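## Task

Using forceps T1, move the vial from well A8 of rack R1 into well B7 of carrier TC so it stands on that well's floor. Then place TC flat within the locators of the raised nest N2, oriented so TC's well A1 is at the N2 corner labelled A1. Return T1 to holder H1 with both tips in one slot and H1 upright and flat on its base. Every other vial stays upright in its own R1 well, and R1 stays seated in its nest. Nothing may depend on the robot holding it at the end; release everything and move the grippers away.

## Robot and tools

Robot: two arms, left_arm and right_arm, each with a two-finger parallel gripper. Scene frame (used in all results): origin on the table surface midway between the arms, +z up, +x out across the table, left_arm on the +y side. The names left/right do not refer to image sides. TC starts between the arms; N2 is on left_arm's side. Vials are grasped by their caps using the forceps T1, which live in holder H1. Well labels (row letter, column number, triangle marking A1) are printed on the tops of R1 and TC.

Gripper axes: fingers extend along the gripper's +z and open/close along its y. The reported position is the point between the finger pads, just under 1 cm behind the tips. Reported positions can be somewhat wrong, more so at long reach.

Row format (shared by execute_actions and move): one flat list of 14 numbers covering both arms, each in [-1, 1]: left_arm dx, dy, dz, rx, ry, rz, opening, then right_arm dx, dy, dz, rx, ry, rz, opening. Always give all 14, even if one arm is idle. dx..rz are an offset, not a pose: a target expressed in that gripper's own axes relative to its measured pose at the start of the action (for the first action in a call, the last pose a result reported in this scene). Scale: 1.0 = 0.6 m for dx/dy/dz and 180 degrees for rotation; rx, ry, rz form a single rotation vector. Opening is absolute, not an offset: +1 fully open (0.087 m), -1 closed.

execute_actions(actions): a list of actions; each action is a table of up to 15 rows, one row per 1/30 s step, with the last row held if the table is short. Every row is measured from the action's start pose, not from the previous row. Per step the command is clipped to 70 mm and 16 degrees from the measured pose, so large offsets need several actions; the arm coasts at most to its last clipped pose. An empty list just returns state and images.

move(target, speed, blocking): target is one 14-number row as above, offsets from the pose in the latest result that showed one. Both grippers follow straight paths that finish together in 0.5 to 10 s (cut off at 10 s). speed is m/s, 0.002 to 0.5, default 0.25; rotation rate cap is twice that in rad/s. Openings are sent at the start. Paths ignore obstacles and the other arm; grippers lag, drift and may overshoot speed near full extension. Faster contact hits harder, and aiming farther beyond contact presses harder. blocking=false returns after 0.5 s while motion continues; you must wait or stop before new actions or moves. The result adds a move: line with the ending (done, off_target, moving, held, fault) and limits (paced = pose clipped; held = steps blocked, possibly followed by a fast catch-up), plus each gripper's distance to target.

wait(seconds): 0 to 10; lets time run while arms hold their last command; returns early if a running move ends. stop(): brakes a running move (needs braking room; fingers keep moving). zoom_image(camera, region): camera is cam_high, cam_low, cam_left_wrist or cam_right_wrist; region is [x0, y0, x1, y1] pixels, top-left origin, at most 504x504. finished_scene(scene): scene number 1 or 2; ends it irreversibly and returns whether it succeeded plus the next task.

Results: state line per arm with position (m) and quaternion wxyz; Hand target lines (where the controller is steering); grip_measured on the command scale (the last Joint positions value is the opening in metres; each gripper may be off by about 1 mm); joint torques (biased, noisy, affected by friction); pose unreachable lines when the clearance check altered a command; FAULT, MOTOR HOT (75 °C) and OVER-TEMPERATURE FAULT lines (90 °C stops the arm 10 s; 100 °C the arm drops). Camera images are 504x504 in the order cam_high, cam_low, cam_left_wrist, cam_right_wrist; calibration is approximate.

Practical points: joint friction can leave the gripper up to about 31 mm short, and very small commands may not move it. To hold something, command an opening about 0.02 under grip_measured (less for a gentler hold); closing fast can squeeze too hard. Repeating a small offset against a rigid surface does not press deeper, but against something yielding it does. To keep an arm still, send it the offset back to its wanted pose first, then zeros, always with its proper opening. Occasional tugs or pushes may disturb held or loose objects. Avoid: dropping or knocking anything off the table, slamming or hard pushes, arms colliding or pressing each other, long heavy holds that heat motors. Finish with everything resting on its own, grippers open and clear.

Each tool is called after "Call:" by a JSON object that holds its "method" and its "body", one argument or row to a line.

## Session

Call:
{"method": "execute_actions", "body": {
  "actions": []
}}

Scene clock: 0.00 s.
left_arm: end_effector_position=(+0.2156, +0.0988, +0.2873) grip_measured=+0.998 end_effector_quat_wxyz=(+0.061, -0.519, +0.718, -0.459) | right_arm: end_effector_position=(+0.5043, -0.1460, +0.3086) grip_measured=+1.000 end_effector_quat_wxyz=(+0.656, -0.104, +0.694, +0.279)
Joint positions: left_arm=[ 0.025  0.979  1.096 -0.849  0.547 -1.628  0.087] | right_arm=[-0.189  1.582  1.212  0.388 -0.585  0.263  0.087]
Joint velocities: left_arm=[-0.002 -0.017 -0.002  0.037  0.037 -0.022 -0.   ] | right_arm=[-0.007 -0.007 -0.002  0.007 -0.022  0.007  0.   ]
Joint torques (N m, as the arm reports them, + toward a larger angle): no reading
Motor temperatures (°C, as the motors report them): left_arm=[21 22 22 21 20 22] | right_arm=[20 23 21 20 21 21]
Hand target (left_arm): +0.216, +0.099, +0.287; +0.061, -0.519, +0.718, -0.459
Hand target (right_arm): +0.504, -0.146, +0.309; +0.656, -0.104, +0.694, +0.279

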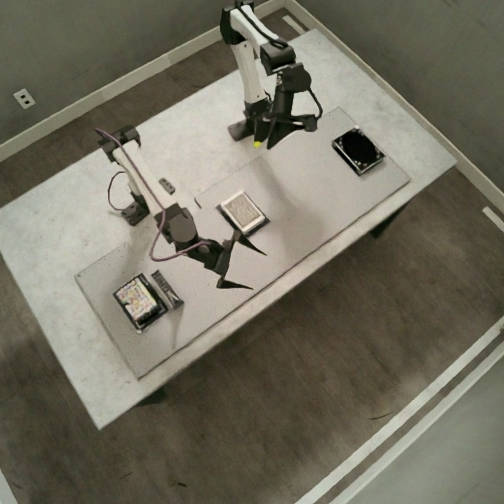

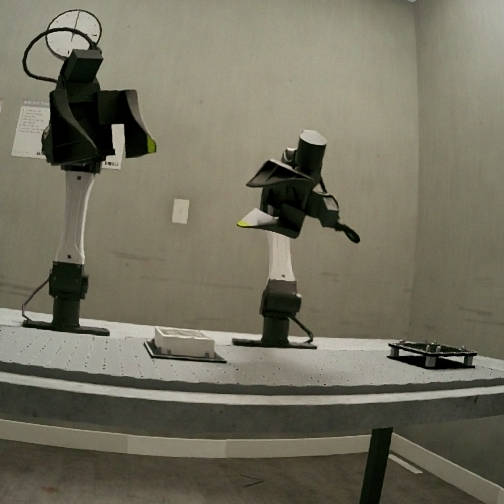

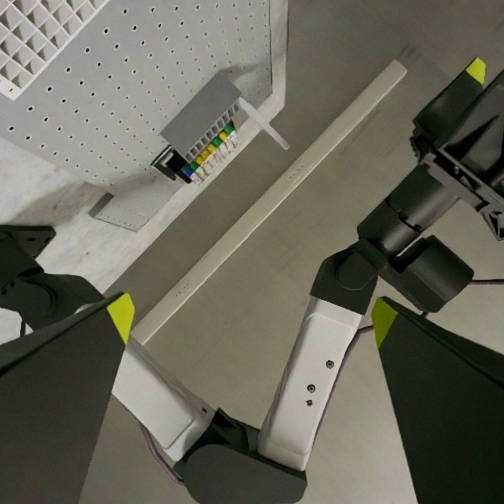

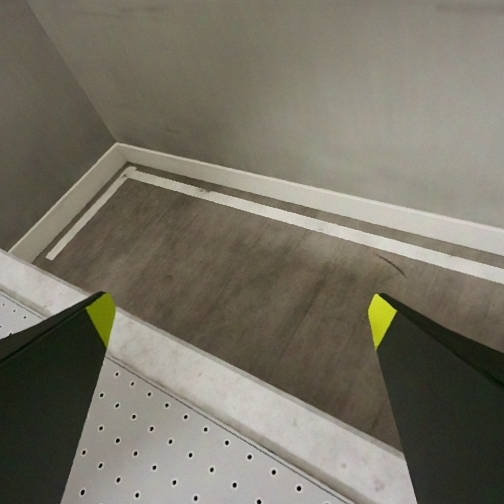

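Call:
{"method": "zoom_image", "body": {
  "camera": "cam_high",
  "region": [100, 250, 200, 350]
}}

Call:
{"method": "zoom_image", "body": {
  "camera": "cam_high",
  "region": [200, 110, 400, 250]
}}

Call:
{"method": "zoom_image", "body": {
  "camera": "cam_left_wrist",
  "region": [130, 50, 310, 210]
}}

Region (100, 250, 200, 350) of cam_high's 504x504 image, scaled by 5.040, with more detail than that image has.

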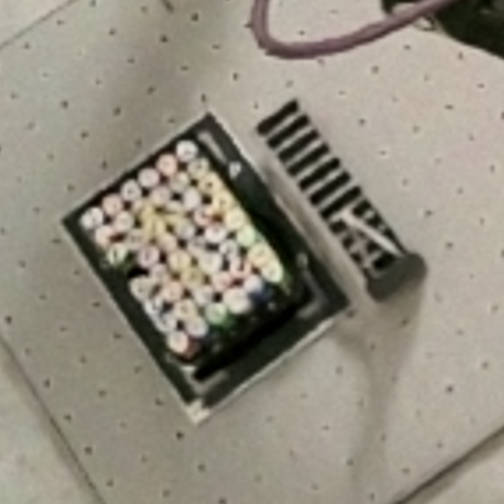

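Region (200, 110, 400, 250) of cam_high's 504x504 image, scaled by 2.520, with more detail than that image has; it fills the top 353 rows of this view, and the rest is white.

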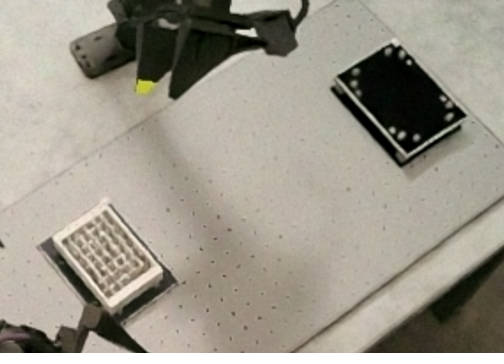

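Region (130, 50, 310, 210) of cam_left_wrist's 504x504 image, scaled by 2.800, with more detail than that image has.

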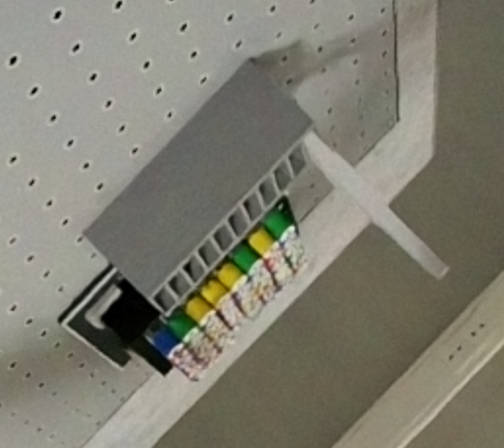

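Call:
{"method": "move", "body": {
  "target": [0,0,0,0,0,0,1,0,0,0,0.198,0.466,0.074,1]
}}

Call:
{"method": "move", "body": {
  "target": [0,0,0,0,0,0,1,0.3,-0.38,0,0,0,0,1]
}}

Scene clock: 5.20 s.
left_arm: end_effector_position=(+0.2156, +0.0988, +0.2873) grip_measured=+0.998 end_effector_quat_wxyz=(+0.061, -0.519, +0.718, -0.459) | right_arm: end_effector_position=(+0.5050, -0.1484, +0.3156) grip_measured=+1.000 end_effector_quat_wxyz=(+0.391, -0.001, +0.916, +0.093)
Joint positions: left_arm=[ 0.025  0.979  1.096 -0.849  0.547 -1.628  0.087] | right_arm=[-0.019  2.226  2.849 -1.369 -0.073  0.166  0.087]
Joint velocities: left_arm=[-0.017  0.002  0.002  0.007 -0.007 -0.022  0.001] | right_arm=[ 0.022 -0.007 -0.007 -0.037  0.051  0.007  0.   ]
Joint torques (N m, as the arm reports them, + toward a larger angle): left_arm=[ 0.11 -1.43  8.03  1.59  0.34  0.11] | right_arm=[  0.22 -11.24   7.56   1.5    0.05   0.04]
Motor temperatures (°C, as the motors report them): left_arm=[21 22 23 22 20 22] | right_arm=[20 24 21 21 21 21]
Hand target (left_arm): +0.216, +0.099, +0.287; +0.061, -0.519, +0.718, -0.459
Hand target (right_arm): +0.504, -0.146, +0.308; +0.379, +0.004, +0.921, +0.088
Off the commanded pose (left_arm): 0.000 m, 0 deg.
Off the commanded pose (right_arm): 0.007 m, 47 deg; orientation clipped at the last step of the last action.
elbow stopped short (right arm): the move would have taken joint 3 (elbow) straighter than the controller allows; a more bent joint 3 avoids this.
move: off_target (right_arm); limits=paced
camera_calibration (this result's frames):
cam_right_wrist: T_world_to_cam=[[0.0842926, -0.984545, -0.153512, -0.144547], [-0.991544, -0.0981314, 0.0849119, 0.475779], [-0.0986639, 0.145056, -0.984492, 0.523473], [0, 0, 0, 1]] pos_world=[0.535588, -0.171557, 0.452766]

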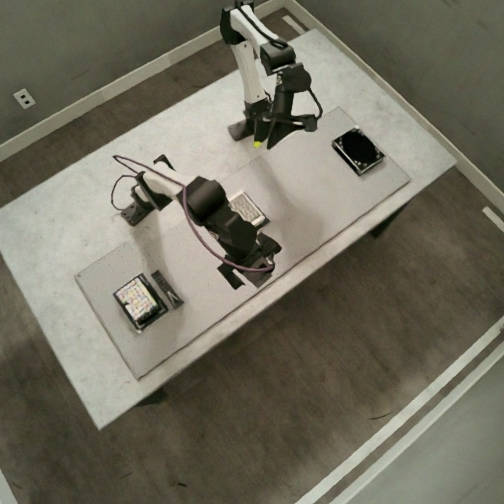

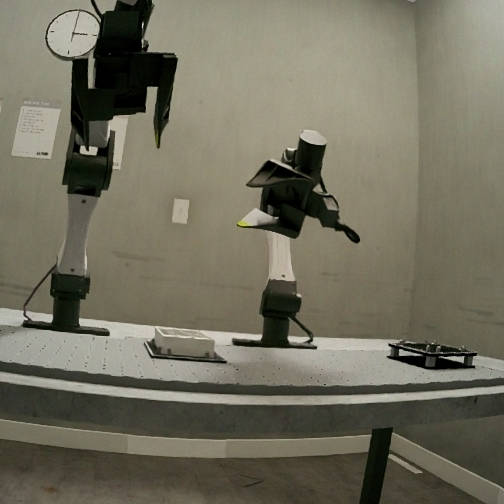

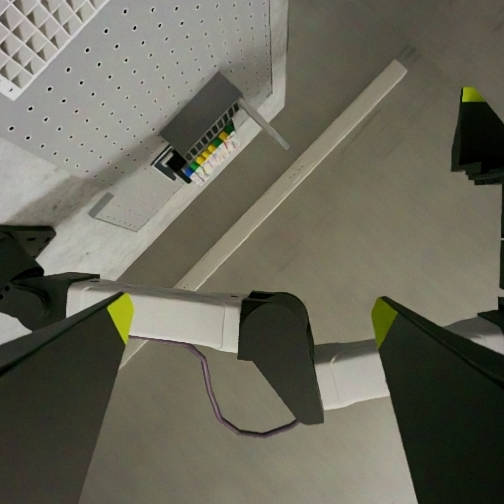

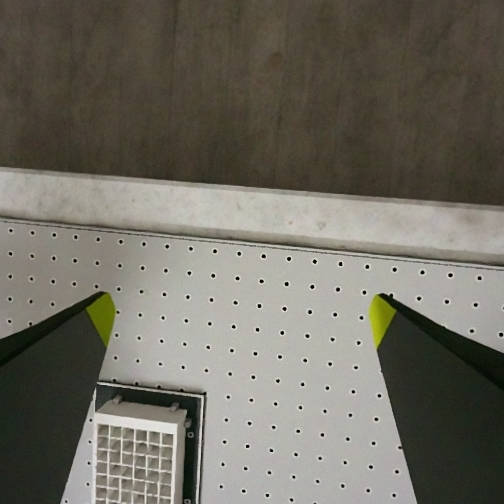

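Scene clock: 7.07 s.
left_arm: end_effector_position=(+0.2156, +0.0988, +0.2873) grip_measured=+0.998 end_effector_quat_wxyz=(+0.061, -0.519, +0.718, -0.459) | right_arm: end_effector_position=(+0.3985, -0.3615, +0.1534) grip_measured=+1.000 end_effector_quat_wxyz=(+0.391, +0.002, +0.917, +0.084)
Joint positions: left_arm=[ 0.025  0.979  1.096 -0.849  0.547 -1.628  0.087] | right_arm=[-0.649  1.606  1.296 -0.573 -0.495 -0.31   0.087]
Joint velocities: left_arm=[-0.002 -0.022  0.027  0.007  0.066  0.022 -0.001] | right_arm=[ 0.012  0.002  0.002  0.051 -0.037  0.022  0.   ]
Joint torques (N m, as the arm reports them, + toward a larger angle): left_arm=[ 0.02 -1.44  7.94  1.59  0.33  0.08] | right_arm=[-0.73 -9.96  5.53  1.63 -0.38 -0.12]
Motor temperatures (°C, as the motors report them): left_arm=[21 22 24 23 20 22] | right_arm=[20 25 22 21 21 21]
Hand target (left_arm): +0.216, +0.099, +0.287; +0.061, -0.519, +0.718, -0.459
Hand target (right_arm): +0.395, -0.359, +0.150; +0.391, -0.003, +0.916, +0.087
Off the commanded pose (left_arm): 0.000 m, 0 deg.
Off the commanded pose (right_arm): 0.006 m, 1 deg.
move: done
camera_calibration (this result's frames):
cam_right_wrist: T_world_to_cam=[[0.072062, -0.987658, -0.139064, -0.368689], [-0.992615, -0.0846566, 0.0868797, 0.368068], [-0.0975801, 0.131777, -0.986465, 0.379201], [0, 0, 0, 1]] pos_world=[0.428921, -0.38295, 0.29082]

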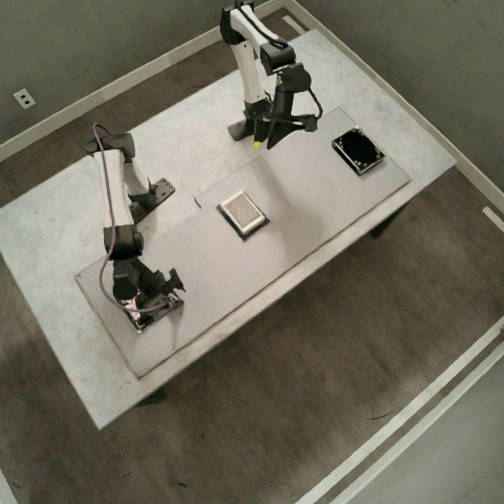

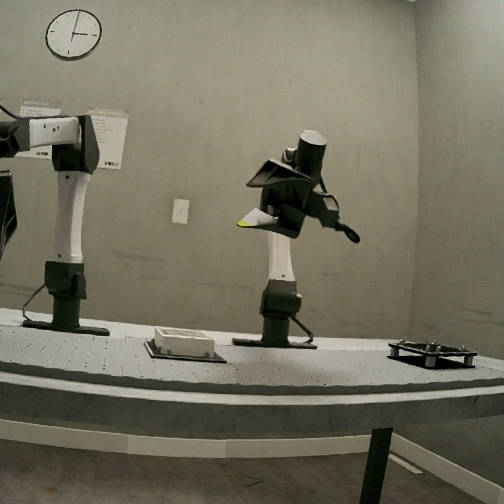

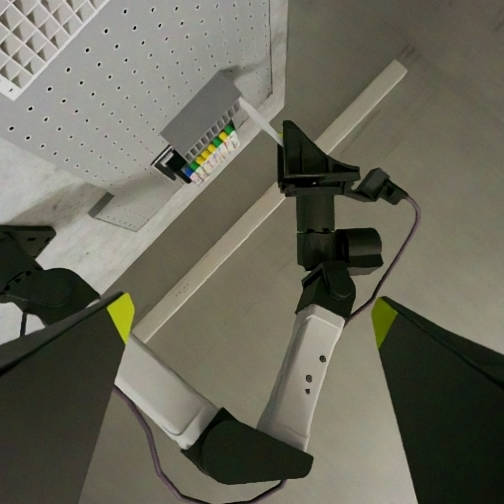

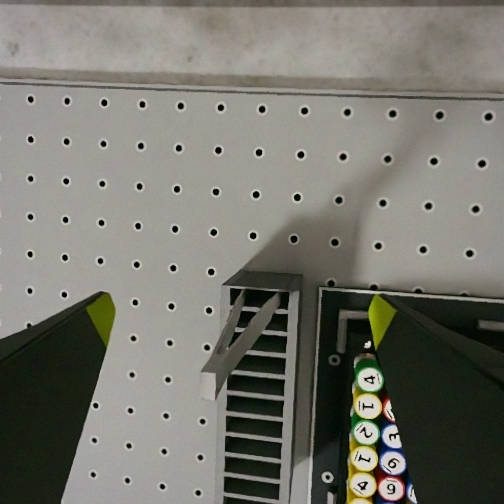

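Call:
{"method": "move", "body": {
  "target": [0,0,0,0,0,0,1,0.059,0,0.022,0,0,0,0.0],
  "speed": 0.05
}}

Scene clock: 9.27 s.
left_arm: end_effector_position=(+0.2156, +0.0988, +0.2873) grip_measured=+0.998 end_effector_quat_wxyz=(+0.061, -0.519, +0.718, -0.459) | right_arm: end_effector_position=(+0.3886, -0.3559, +0.1217) grip_measured=+0.000 end_effector_quat_wxyz=(+0.390, +0.002, +0.917, +0.086)
Joint positions: left_arm=[ 0.025  0.979  1.096 -0.849  0.547 -1.628  0.087] | right_arm=[-0.649  1.583  1.147 -0.452 -0.496 -0.311  0.044]
Joint velocities: left_arm=[-0.007 -0.012 -0.012 -0.051  0.022 -0.095 -0.   ] | right_arm=[0.012 0.017 0.007 0.007 0.037 0.022 0.   ]
Joint torques (N m, as the arm reports them, + toward a larger angle): left_arm=[ 0.09 -1.47  7.98  1.57  0.33  0.07] | right_arm=[-1.3  -9.94  5.55  1.58 -0.32 -0.12]
Motor temperatures (°C, as the motors report them): left_arm=[21 22 24 23 20 22] | right_arm=[20 25 22 21 21 21]
Hand target (left_arm): +0.216, +0.099, +0.287; +0.061, -0.519, +0.718, -0.459
Hand target (right_arm): +0.383, -0.357, +0.119; +0.391, +0.002, +0.917, +0.084
Off the commanded pose (left_arm): 0.000 m, 0 deg.
Off the commanded pose (right_arm): 0.006 m, 0 deg.
move: done
camera_calibration (this result's frames):
cam_right_wrist: T_world_to_cam=[[0.0731058, -0.987201, -0.141737, -0.366784], [-0.992222, -0.0863504, 0.0896596, 0.360385], [-0.100751, 0.13408, -0.985836, 0.348282], [0, 0, 0, 1]] pos_world=[0.419486, -0.377668, 0.25905]

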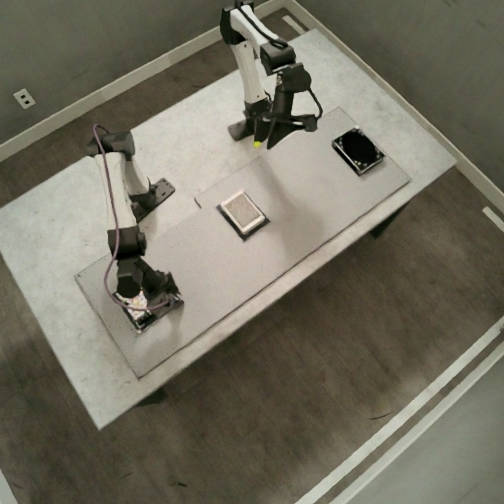

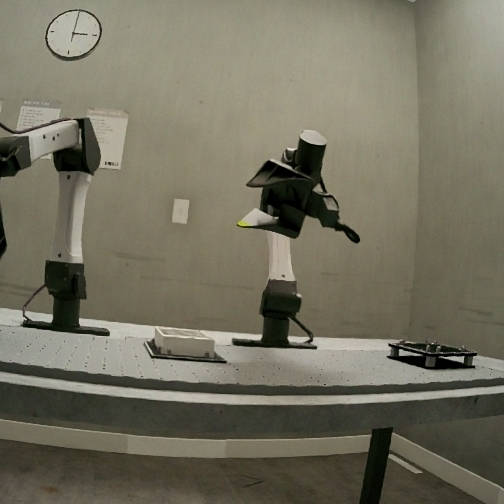

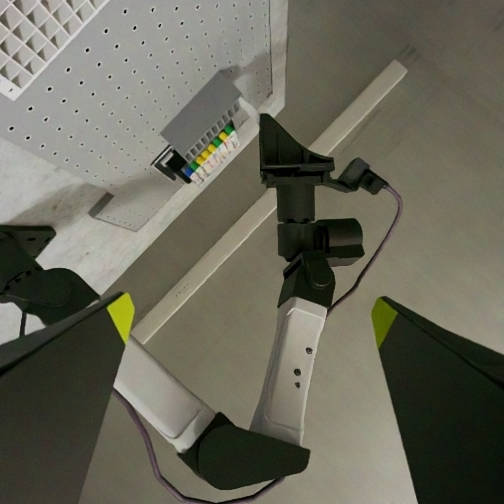

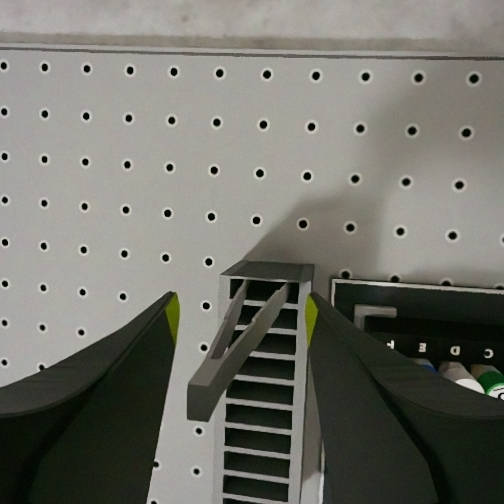

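Call:
{"method": "move", "body": {
  "target": [0,0,0,0,0,0,1,0,0,0,0,0,0,-0.75]
}}

Call:
{"method": "zoom_image", "body": {
  "camera": "cam_left_wrist",
  "region": [150, 50, 350, 210]
}}

Scene clock: 10.43 s.
left_arm: end_effector_position=(+0.2156, +0.0988, +0.2873) grip_measured=+0.998 end_effector_quat_wxyz=(+0.061, -0.519, +0.718, -0.459) | right_arm: end_effector_position=(+0.3890, -0.3561, +0.1219) grip_measured=-0.750 end_effector_quat_wxyz=(+0.390, +0.002, +0.917, +0.085)
Joint positions: left_arm=[ 0.025  0.979  1.096 -0.849  0.547 -1.628  0.087] | right_arm=[-0.649  1.583  1.147 -0.45  -0.496 -0.311  0.011]
Joint velocities: left_arm=[ 0.022  0.012  0.002 -0.066 -0.007 -0.022  0.001] | right_arm=[ 0.002 -0.012  0.012  0.037 -0.007 -0.022 -0.   ]
Joint torques (N m, as the arm reports them, + toward a larger angle): left_arm=[ 0.1  -1.5   8.    1.56  0.3   0.09] | right_arm=[-0.41 -8.64  7.71  1.53 -0.26 -0.07]
Motor temperatures (°C, as the motors report them): left_arm=[21 22 24 23 20 22] | right_arm=[20 25 22 21 21 21]
Hand target (left_arm): +0.216, +0.099, +0.287; +0.061, -0.519, +0.718, -0.459
Hand target (right_arm): +0.389, -0.356, +0.122; +0.390, +0.002, +0.917, +0.085
Off the commanded pose (left_arm): 0.000 m, 0 deg.
Off the commanded pose (right_arm): 0.000 m, 0 deg.
move: done
camera_calibration (this result's frames):
cam_right_wrist: T_world_to_cam=[[0.0733494, -0.987403, -0.1402, -0.367395], [-0.992363, -0.086241, 0.0881985, 0.360947], [-0.0991784, 0.13266, -0.986187, 0.347474], [0, 0, 0, 1]] pos_world=[0.419601, -0.377734, 0.25933]

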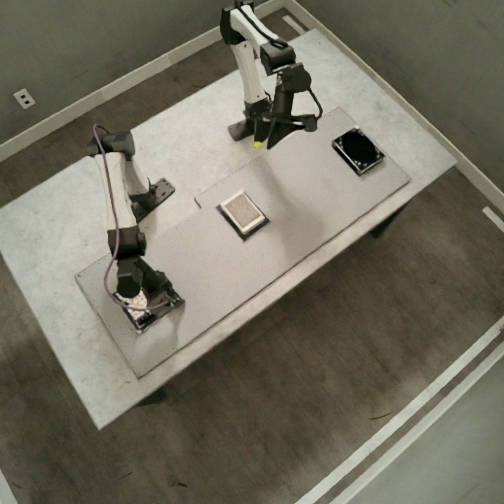

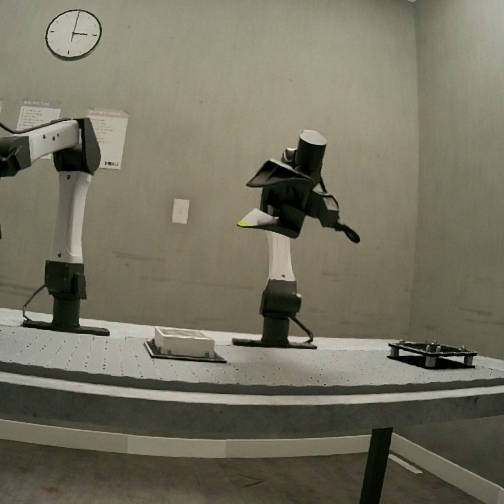

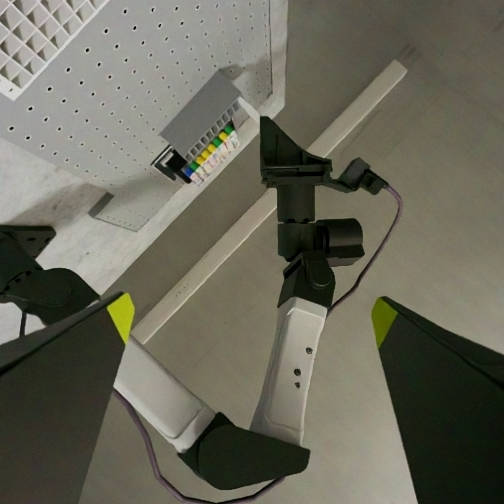

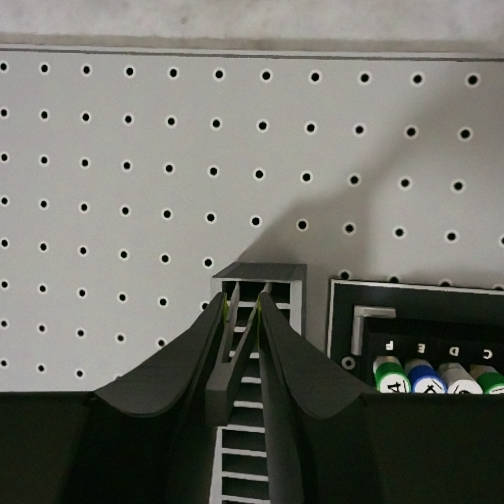

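Region (150, 50, 350, 210) of cam_left_wrist's 504x504 image, scaled by 2.520, with more detail than that image has; it fills the top 403 rows of this view, and the rest is white.

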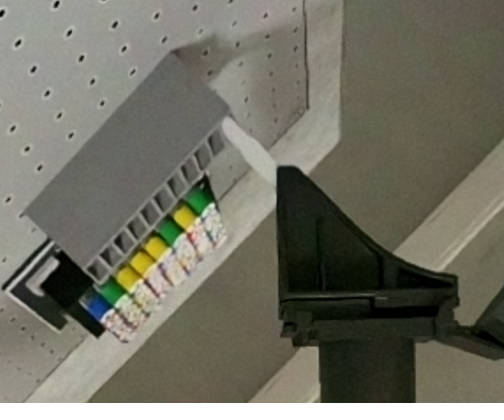

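Call:
{"method": "move", "body": {
  "target": [0,0,0,0,0,0,1,-0.083,0.017,-0.08,0,0,0,-0.75],
  "speed": 0.08
}}

Call:
{"method": "move", "body": {
  "target": [0,0,0,0,0,0,1,0.148,-0.209,-0.203,0,0,0,-0.75],
  "speed": 0.12
}}

Scene clock: 12.50 s.
left_arm: end_effector_position=(+0.2156, +0.0988, +0.2873) grip_measured=+0.998 end_effector_quat_wxyz=(+0.061, -0.519, +0.718, -0.459) | right_arm: end_effector_position=(+0.3916, -0.3575, +0.1829) grip_measured=-0.750 end_effector_quat_wxyz=(+0.387, +0.003, +0.918, +0.086)
Joint positions: left_arm=[ 0.025  0.979  1.096 -0.849  0.547 -1.628  0.087] | right_arm=[-0.649  1.583  1.394 -0.703 -0.496 -0.311  0.011]
Joint velocities: left_arm=[-0.007 -0.007  0.017 -0.066 -0.037  0.022 -0.   ] | right_arm=[-0.007 -0.007  0.012 -0.022  0.007 -0.007  0.   ]
Joint torques (N m, as the arm reports them, + toward a larger angle): left_arm=[ 0.1  -1.54  8.    1.61  0.33  0.11] | right_arm=[-0.69 -9.85  9.33  1.28 -0.27 -0.07]
Motor temperatures (°C, as the motors report them): left_arm=[21 22 25 23 20 22] | right_arm=[20 26 22 22 21 21]
Hand target (left_arm): +0.216, +0.099, +0.287; +0.061, -0.519, +0.718, -0.459
Hand target (right_arm): +0.389, -0.357, +0.192; +0.390, +0.002, +0.917, +0.085
Off the commanded pose (left_arm): 0.000 m, 0 deg.
Off the commanded pose (right_arm): 0.009 m, 0 deg.
move: done
camera_calibration (this result's frames):
cam_right_wrist: T_world_to_cam=[[0.0724427, -0.986914, -0.144061, -0.359192], [-0.991781, -0.0865549, 0.09423, 0.356597], [-0.105466, 0.136051, -0.985072, 0.411542], [0, 0, 0, 1]] pos_world=[0.42309, -0.379616, 0.32005]

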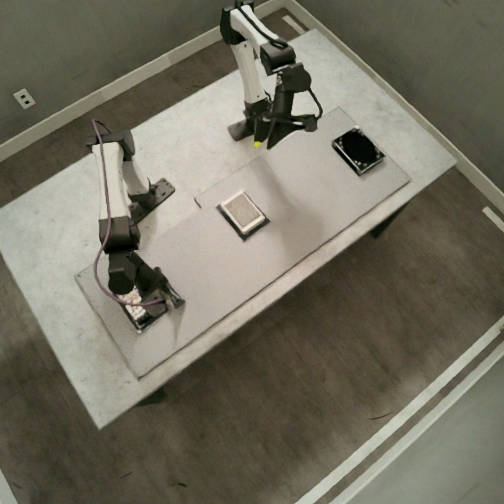

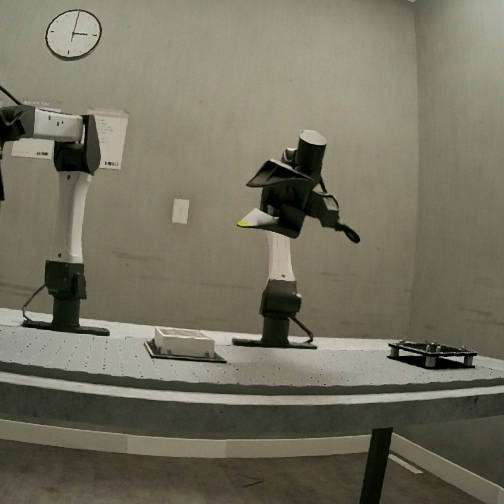

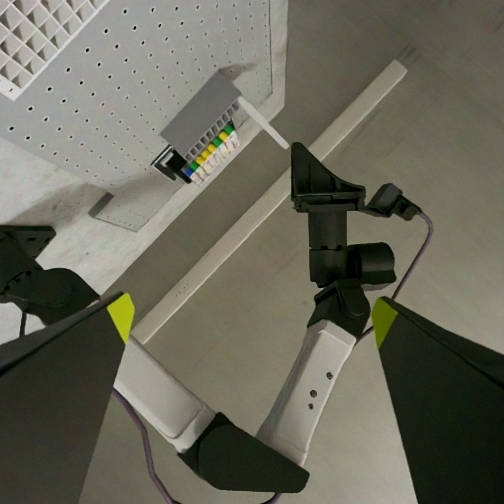

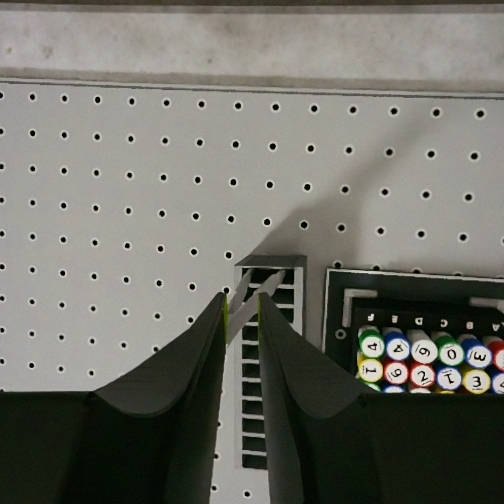

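Scene clock: 14.70 s.
left_arm: end_effector_position=(+0.2156, +0.0988, +0.2873) grip_measured=+0.998 end_effector_quat_wxyz=(+0.061, -0.519, +0.718, -0.459) | right_arm: end_effector_position=(+0.2496, -0.4917, +0.1868) grip_measured=-0.750 end_effector_quat_wxyz=(+0.388, +0.002, +0.919, +0.069)
Joint positions: left_arm=[ 0.025  0.979  1.096 -0.849  0.547 -1.628  0.087] | right_arm=[-1.261  1.656  1.543 -1.166 -0.767 -0.985  0.011]
Joint velocities: left_arm=[ 0.002  0.002  0.012  0.037  0.095  0.051 -0.   ] | right_arm=[-0.012 -0.007 -0.002 -0.037  0.007 -0.007 -0.   ]
Joint torques (N m, as the arm reports them, + toward a larger angle): left_arm=[ 0.04 -1.52  8.05  1.59  0.31  0.12] | right_arm=[-0.74 -6.58  8.65  0.69 -0.49 -0.11]
Motor temperatures (°C, as the motors report them): left_arm=[21 22 25 24 20 22] | right_arm=[20 26 22 22 21 21]
Hand target (left_arm): +0.216, +0.099, +0.287; +0.061, -0.519, +0.718, -0.459
Hand target (right_arm): +0.250, -0.493, +0.184; +0.386, +0.002, +0.919, +0.080
Off the commanded pose (left_arm): 0.000 m, 0 deg.
Off the commanded pose (right_arm): 0.004 m, 2 deg.
move: done
camera_calibration (this result's frames):
cam_right_wrist: T_world_to_cam=[[0.0608357, -0.991834, -0.11209, -0.486238], [-0.992711, -0.0718265, 0.0967766, 0.210756], [-0.104037, 0.105386, -0.988974, 0.403919], [0, 0, 0, 1]] pos_world=[0.280824, -0.509697, 0.324567]

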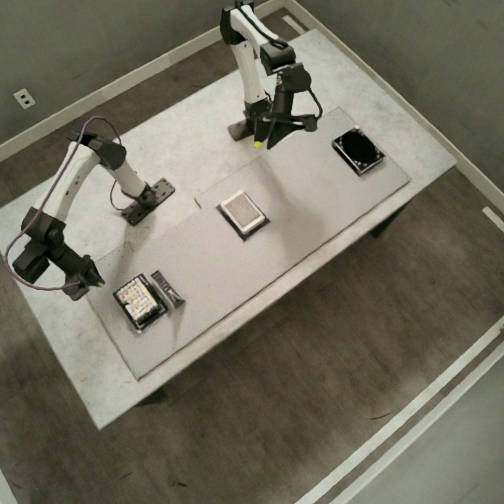

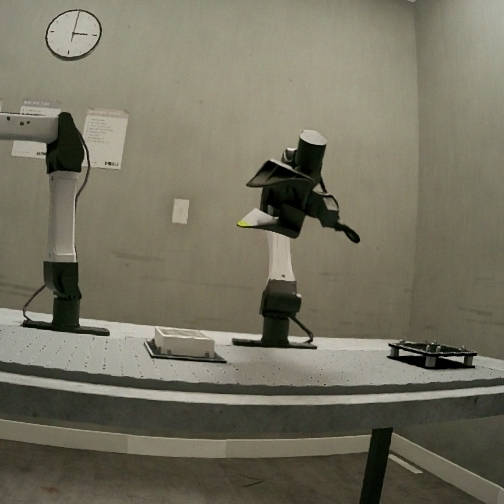

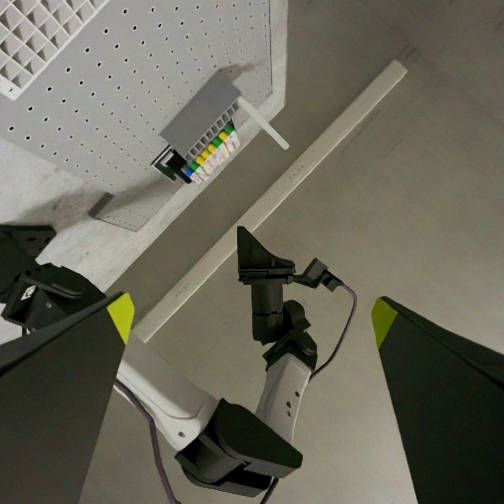

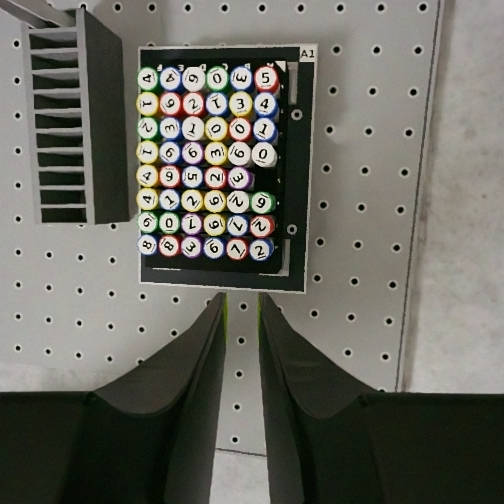

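Call:
{"method": "move", "body": {
  "target": [0,0,0,0,0,0,1,-0.09,0.206,0.227,0,0,0,0],
  "speed": 0.15
}}

Call:
{"method": "move", "body": {
  "target": [0,0,0,0,0,0,1,0.072,-0.015,0.068,0,0,0,0],
  "speed": 0.05
}}

Call:
{"method": "zoom_image", "body": {
  "camera": "cam_left_wrist",
  "region": [150, 50, 350, 210]
}}

Scene clock: 17.50 s.
left_arm: end_effector_position=(+0.2156, +0.0988, +0.2873) grip_measured=+0.998 end_effector_quat_wxyz=(+0.061, -0.519, +0.718, -0.459) | right_arm: end_effector_position=(+0.3820, -0.3570, +0.1583) grip_measured=+0.000 end_effector_quat_wxyz=(+0.399, -0.006, +0.914, +0.074)
Joint positions: left_arm=[ 0.025  0.979  1.096 -0.849  0.547 -1.628  0.087] | right_arm=[-0.657  1.525  1.227 -0.567 -0.494 -0.33   0.044]
Joint velocities: left_arm=[-0.007  0.017 -0.012  0.007  0.066 -0.051 -0.   ] | right_arm=[-0.017  0.007 -0.007  0.007  0.081  0.022 -0.   ]
Joint torques (N m, as the arm reports them, + toward a larger angle): left_arm=[ 0.08 -1.49  8.07  1.56  0.31  0.12] | right_arm=[-0.17 -8.34  5.55  1.64 -0.15  0.02]
Motor temperatures (°C, as the motors report them): left_arm=[21 22 25 24 20 22] | right_arm=[20 26 23 22 21 21]
Hand target (left_arm): +0.216, +0.099, +0.287; +0.061, -0.519, +0.718, -0.459
Hand target (right_arm): +0.378, -0.355, +0.149; +0.390, +0.002, +0.918, +0.076
Off the commanded pose (left_arm): 0.000 m, 0 deg.
Off the commanded pose (right_arm): 0.012 m, 2 deg.
move: off_target (right_arm)
camera_calibration (this result's frames):
cam_right_wrist: T_world_to_cam=[[0.0797476, -0.990282, -0.113941, -0.370265], [-0.993604, -0.0881377, 0.070595, 0.353371], [-0.0799514, 0.107582, -0.990976, 0.367235], [0, 0, 0, 1]] pos_world=[0.409999, -0.375029, 0.296787]

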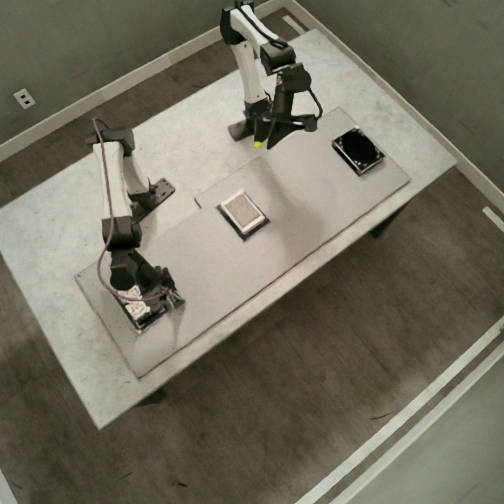

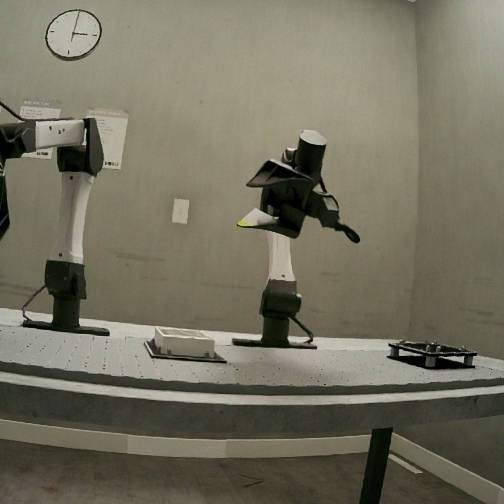

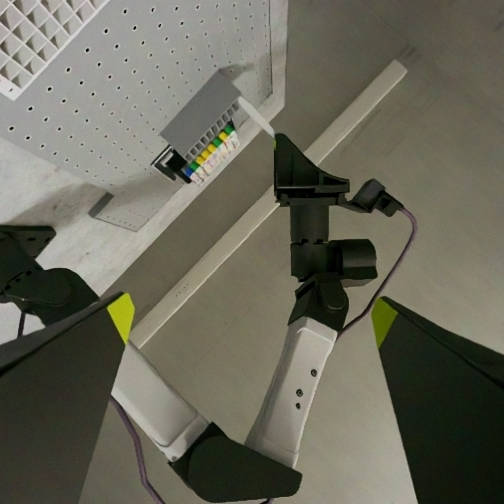

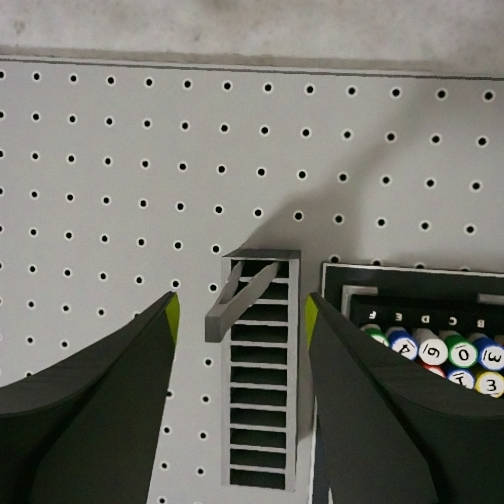

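Scene clock: 19.20 s.
left_arm: end_effector_position=(+0.2156, +0.0988, +0.2873) grip_measured=+0.998 end_effector_quat_wxyz=(+0.061, -0.519, +0.718, -0.459) | right_arm: end_effector_position=(+0.3867, -0.3595, +0.1143) grip_measured=+0.000 end_effector_quat_wxyz=(+0.413, -0.010, +0.908, +0.066)
Joint positions: left_arm=[ 0.025  0.979  1.096 -0.849  0.547 -1.628  0.087] | right_arm=[-0.657  1.547  1.053 -0.336 -0.494 -0.33   0.044]
Joint velocities: left_arm=[-0.012  0.007  0.007  0.022  0.037 -0.007  0.   ] | right_arm=[ 0.007 -0.002 -0.002  0.007 -0.022  0.022  0.   ]
Joint torques (N m, as the arm reports them, + toward a larger angle): left_arm=[-0.02 -1.54  7.97  1.56  0.32  0.11] | right_arm=[-0.76 -6.53  5.63  1.62 -0.27 -0.07]
Motor temperatures (°C, as the motors report them): left_arm=[21 22 26 24 20 22] | right_arm=[20 26 23 22 21 21]
Hand target (left_arm): +0.216, +0.099, +0.287; +0.061, -0.519, +0.718, -0.459
Hand target (right_arm): +0.382, -0.358, +0.098; +0.399, -0.006, +0.914, +0.074
Off the commanded pose (left_arm): 0.000 m, 0 deg.
Off the commanded pose (right_arm): 0.017 m, 2 deg.
move: off_target (right_arm)
camera_calibration (this result's frames):
cam_right_wrist: T_world_to_cam=[[0.0827055, -0.992039, -0.0949673, -0.382111], [-0.995347, -0.0869553, 0.0415135, 0.365293], [-0.0494409, 0.091092, -0.994614, 0.306904], [0, 0, 0, 1]] pos_world=[0.410369, -0.375262, 0.253798]

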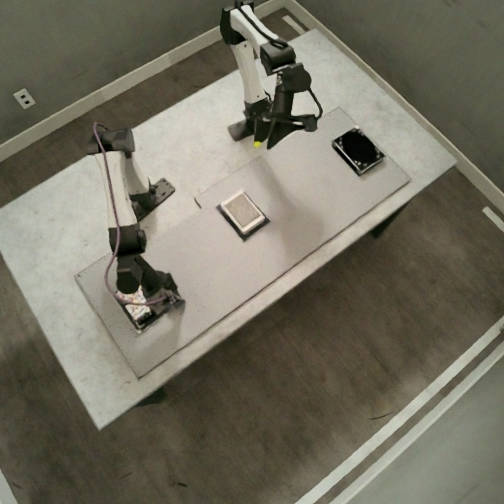

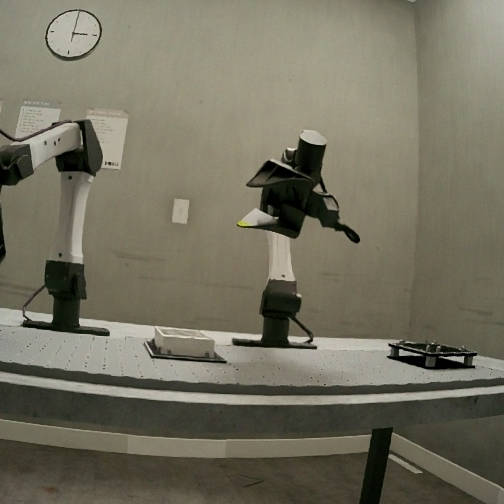

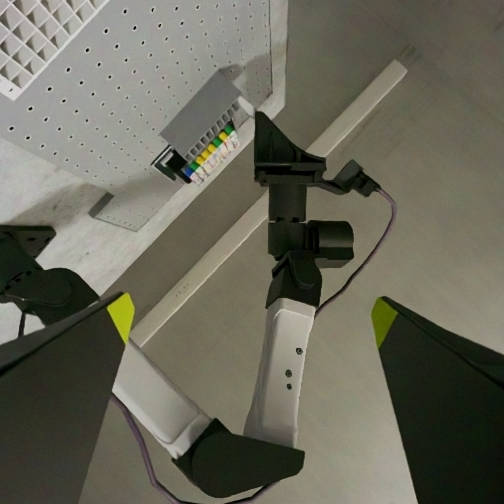

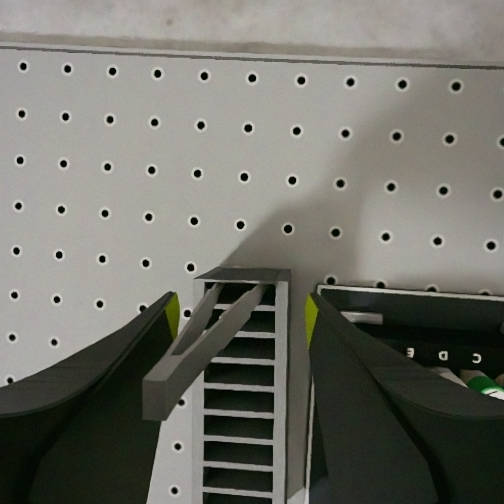

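Region (150, 50, 350, 210) of cam_left_wrist's 504x504 image, scaled by 2.520, with more detail than that image has; it fills the top 403 rows of this view, and the rest is white.

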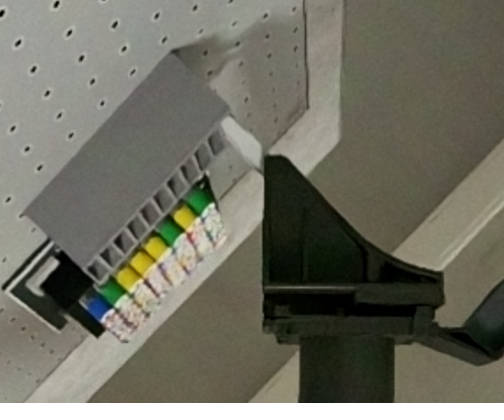

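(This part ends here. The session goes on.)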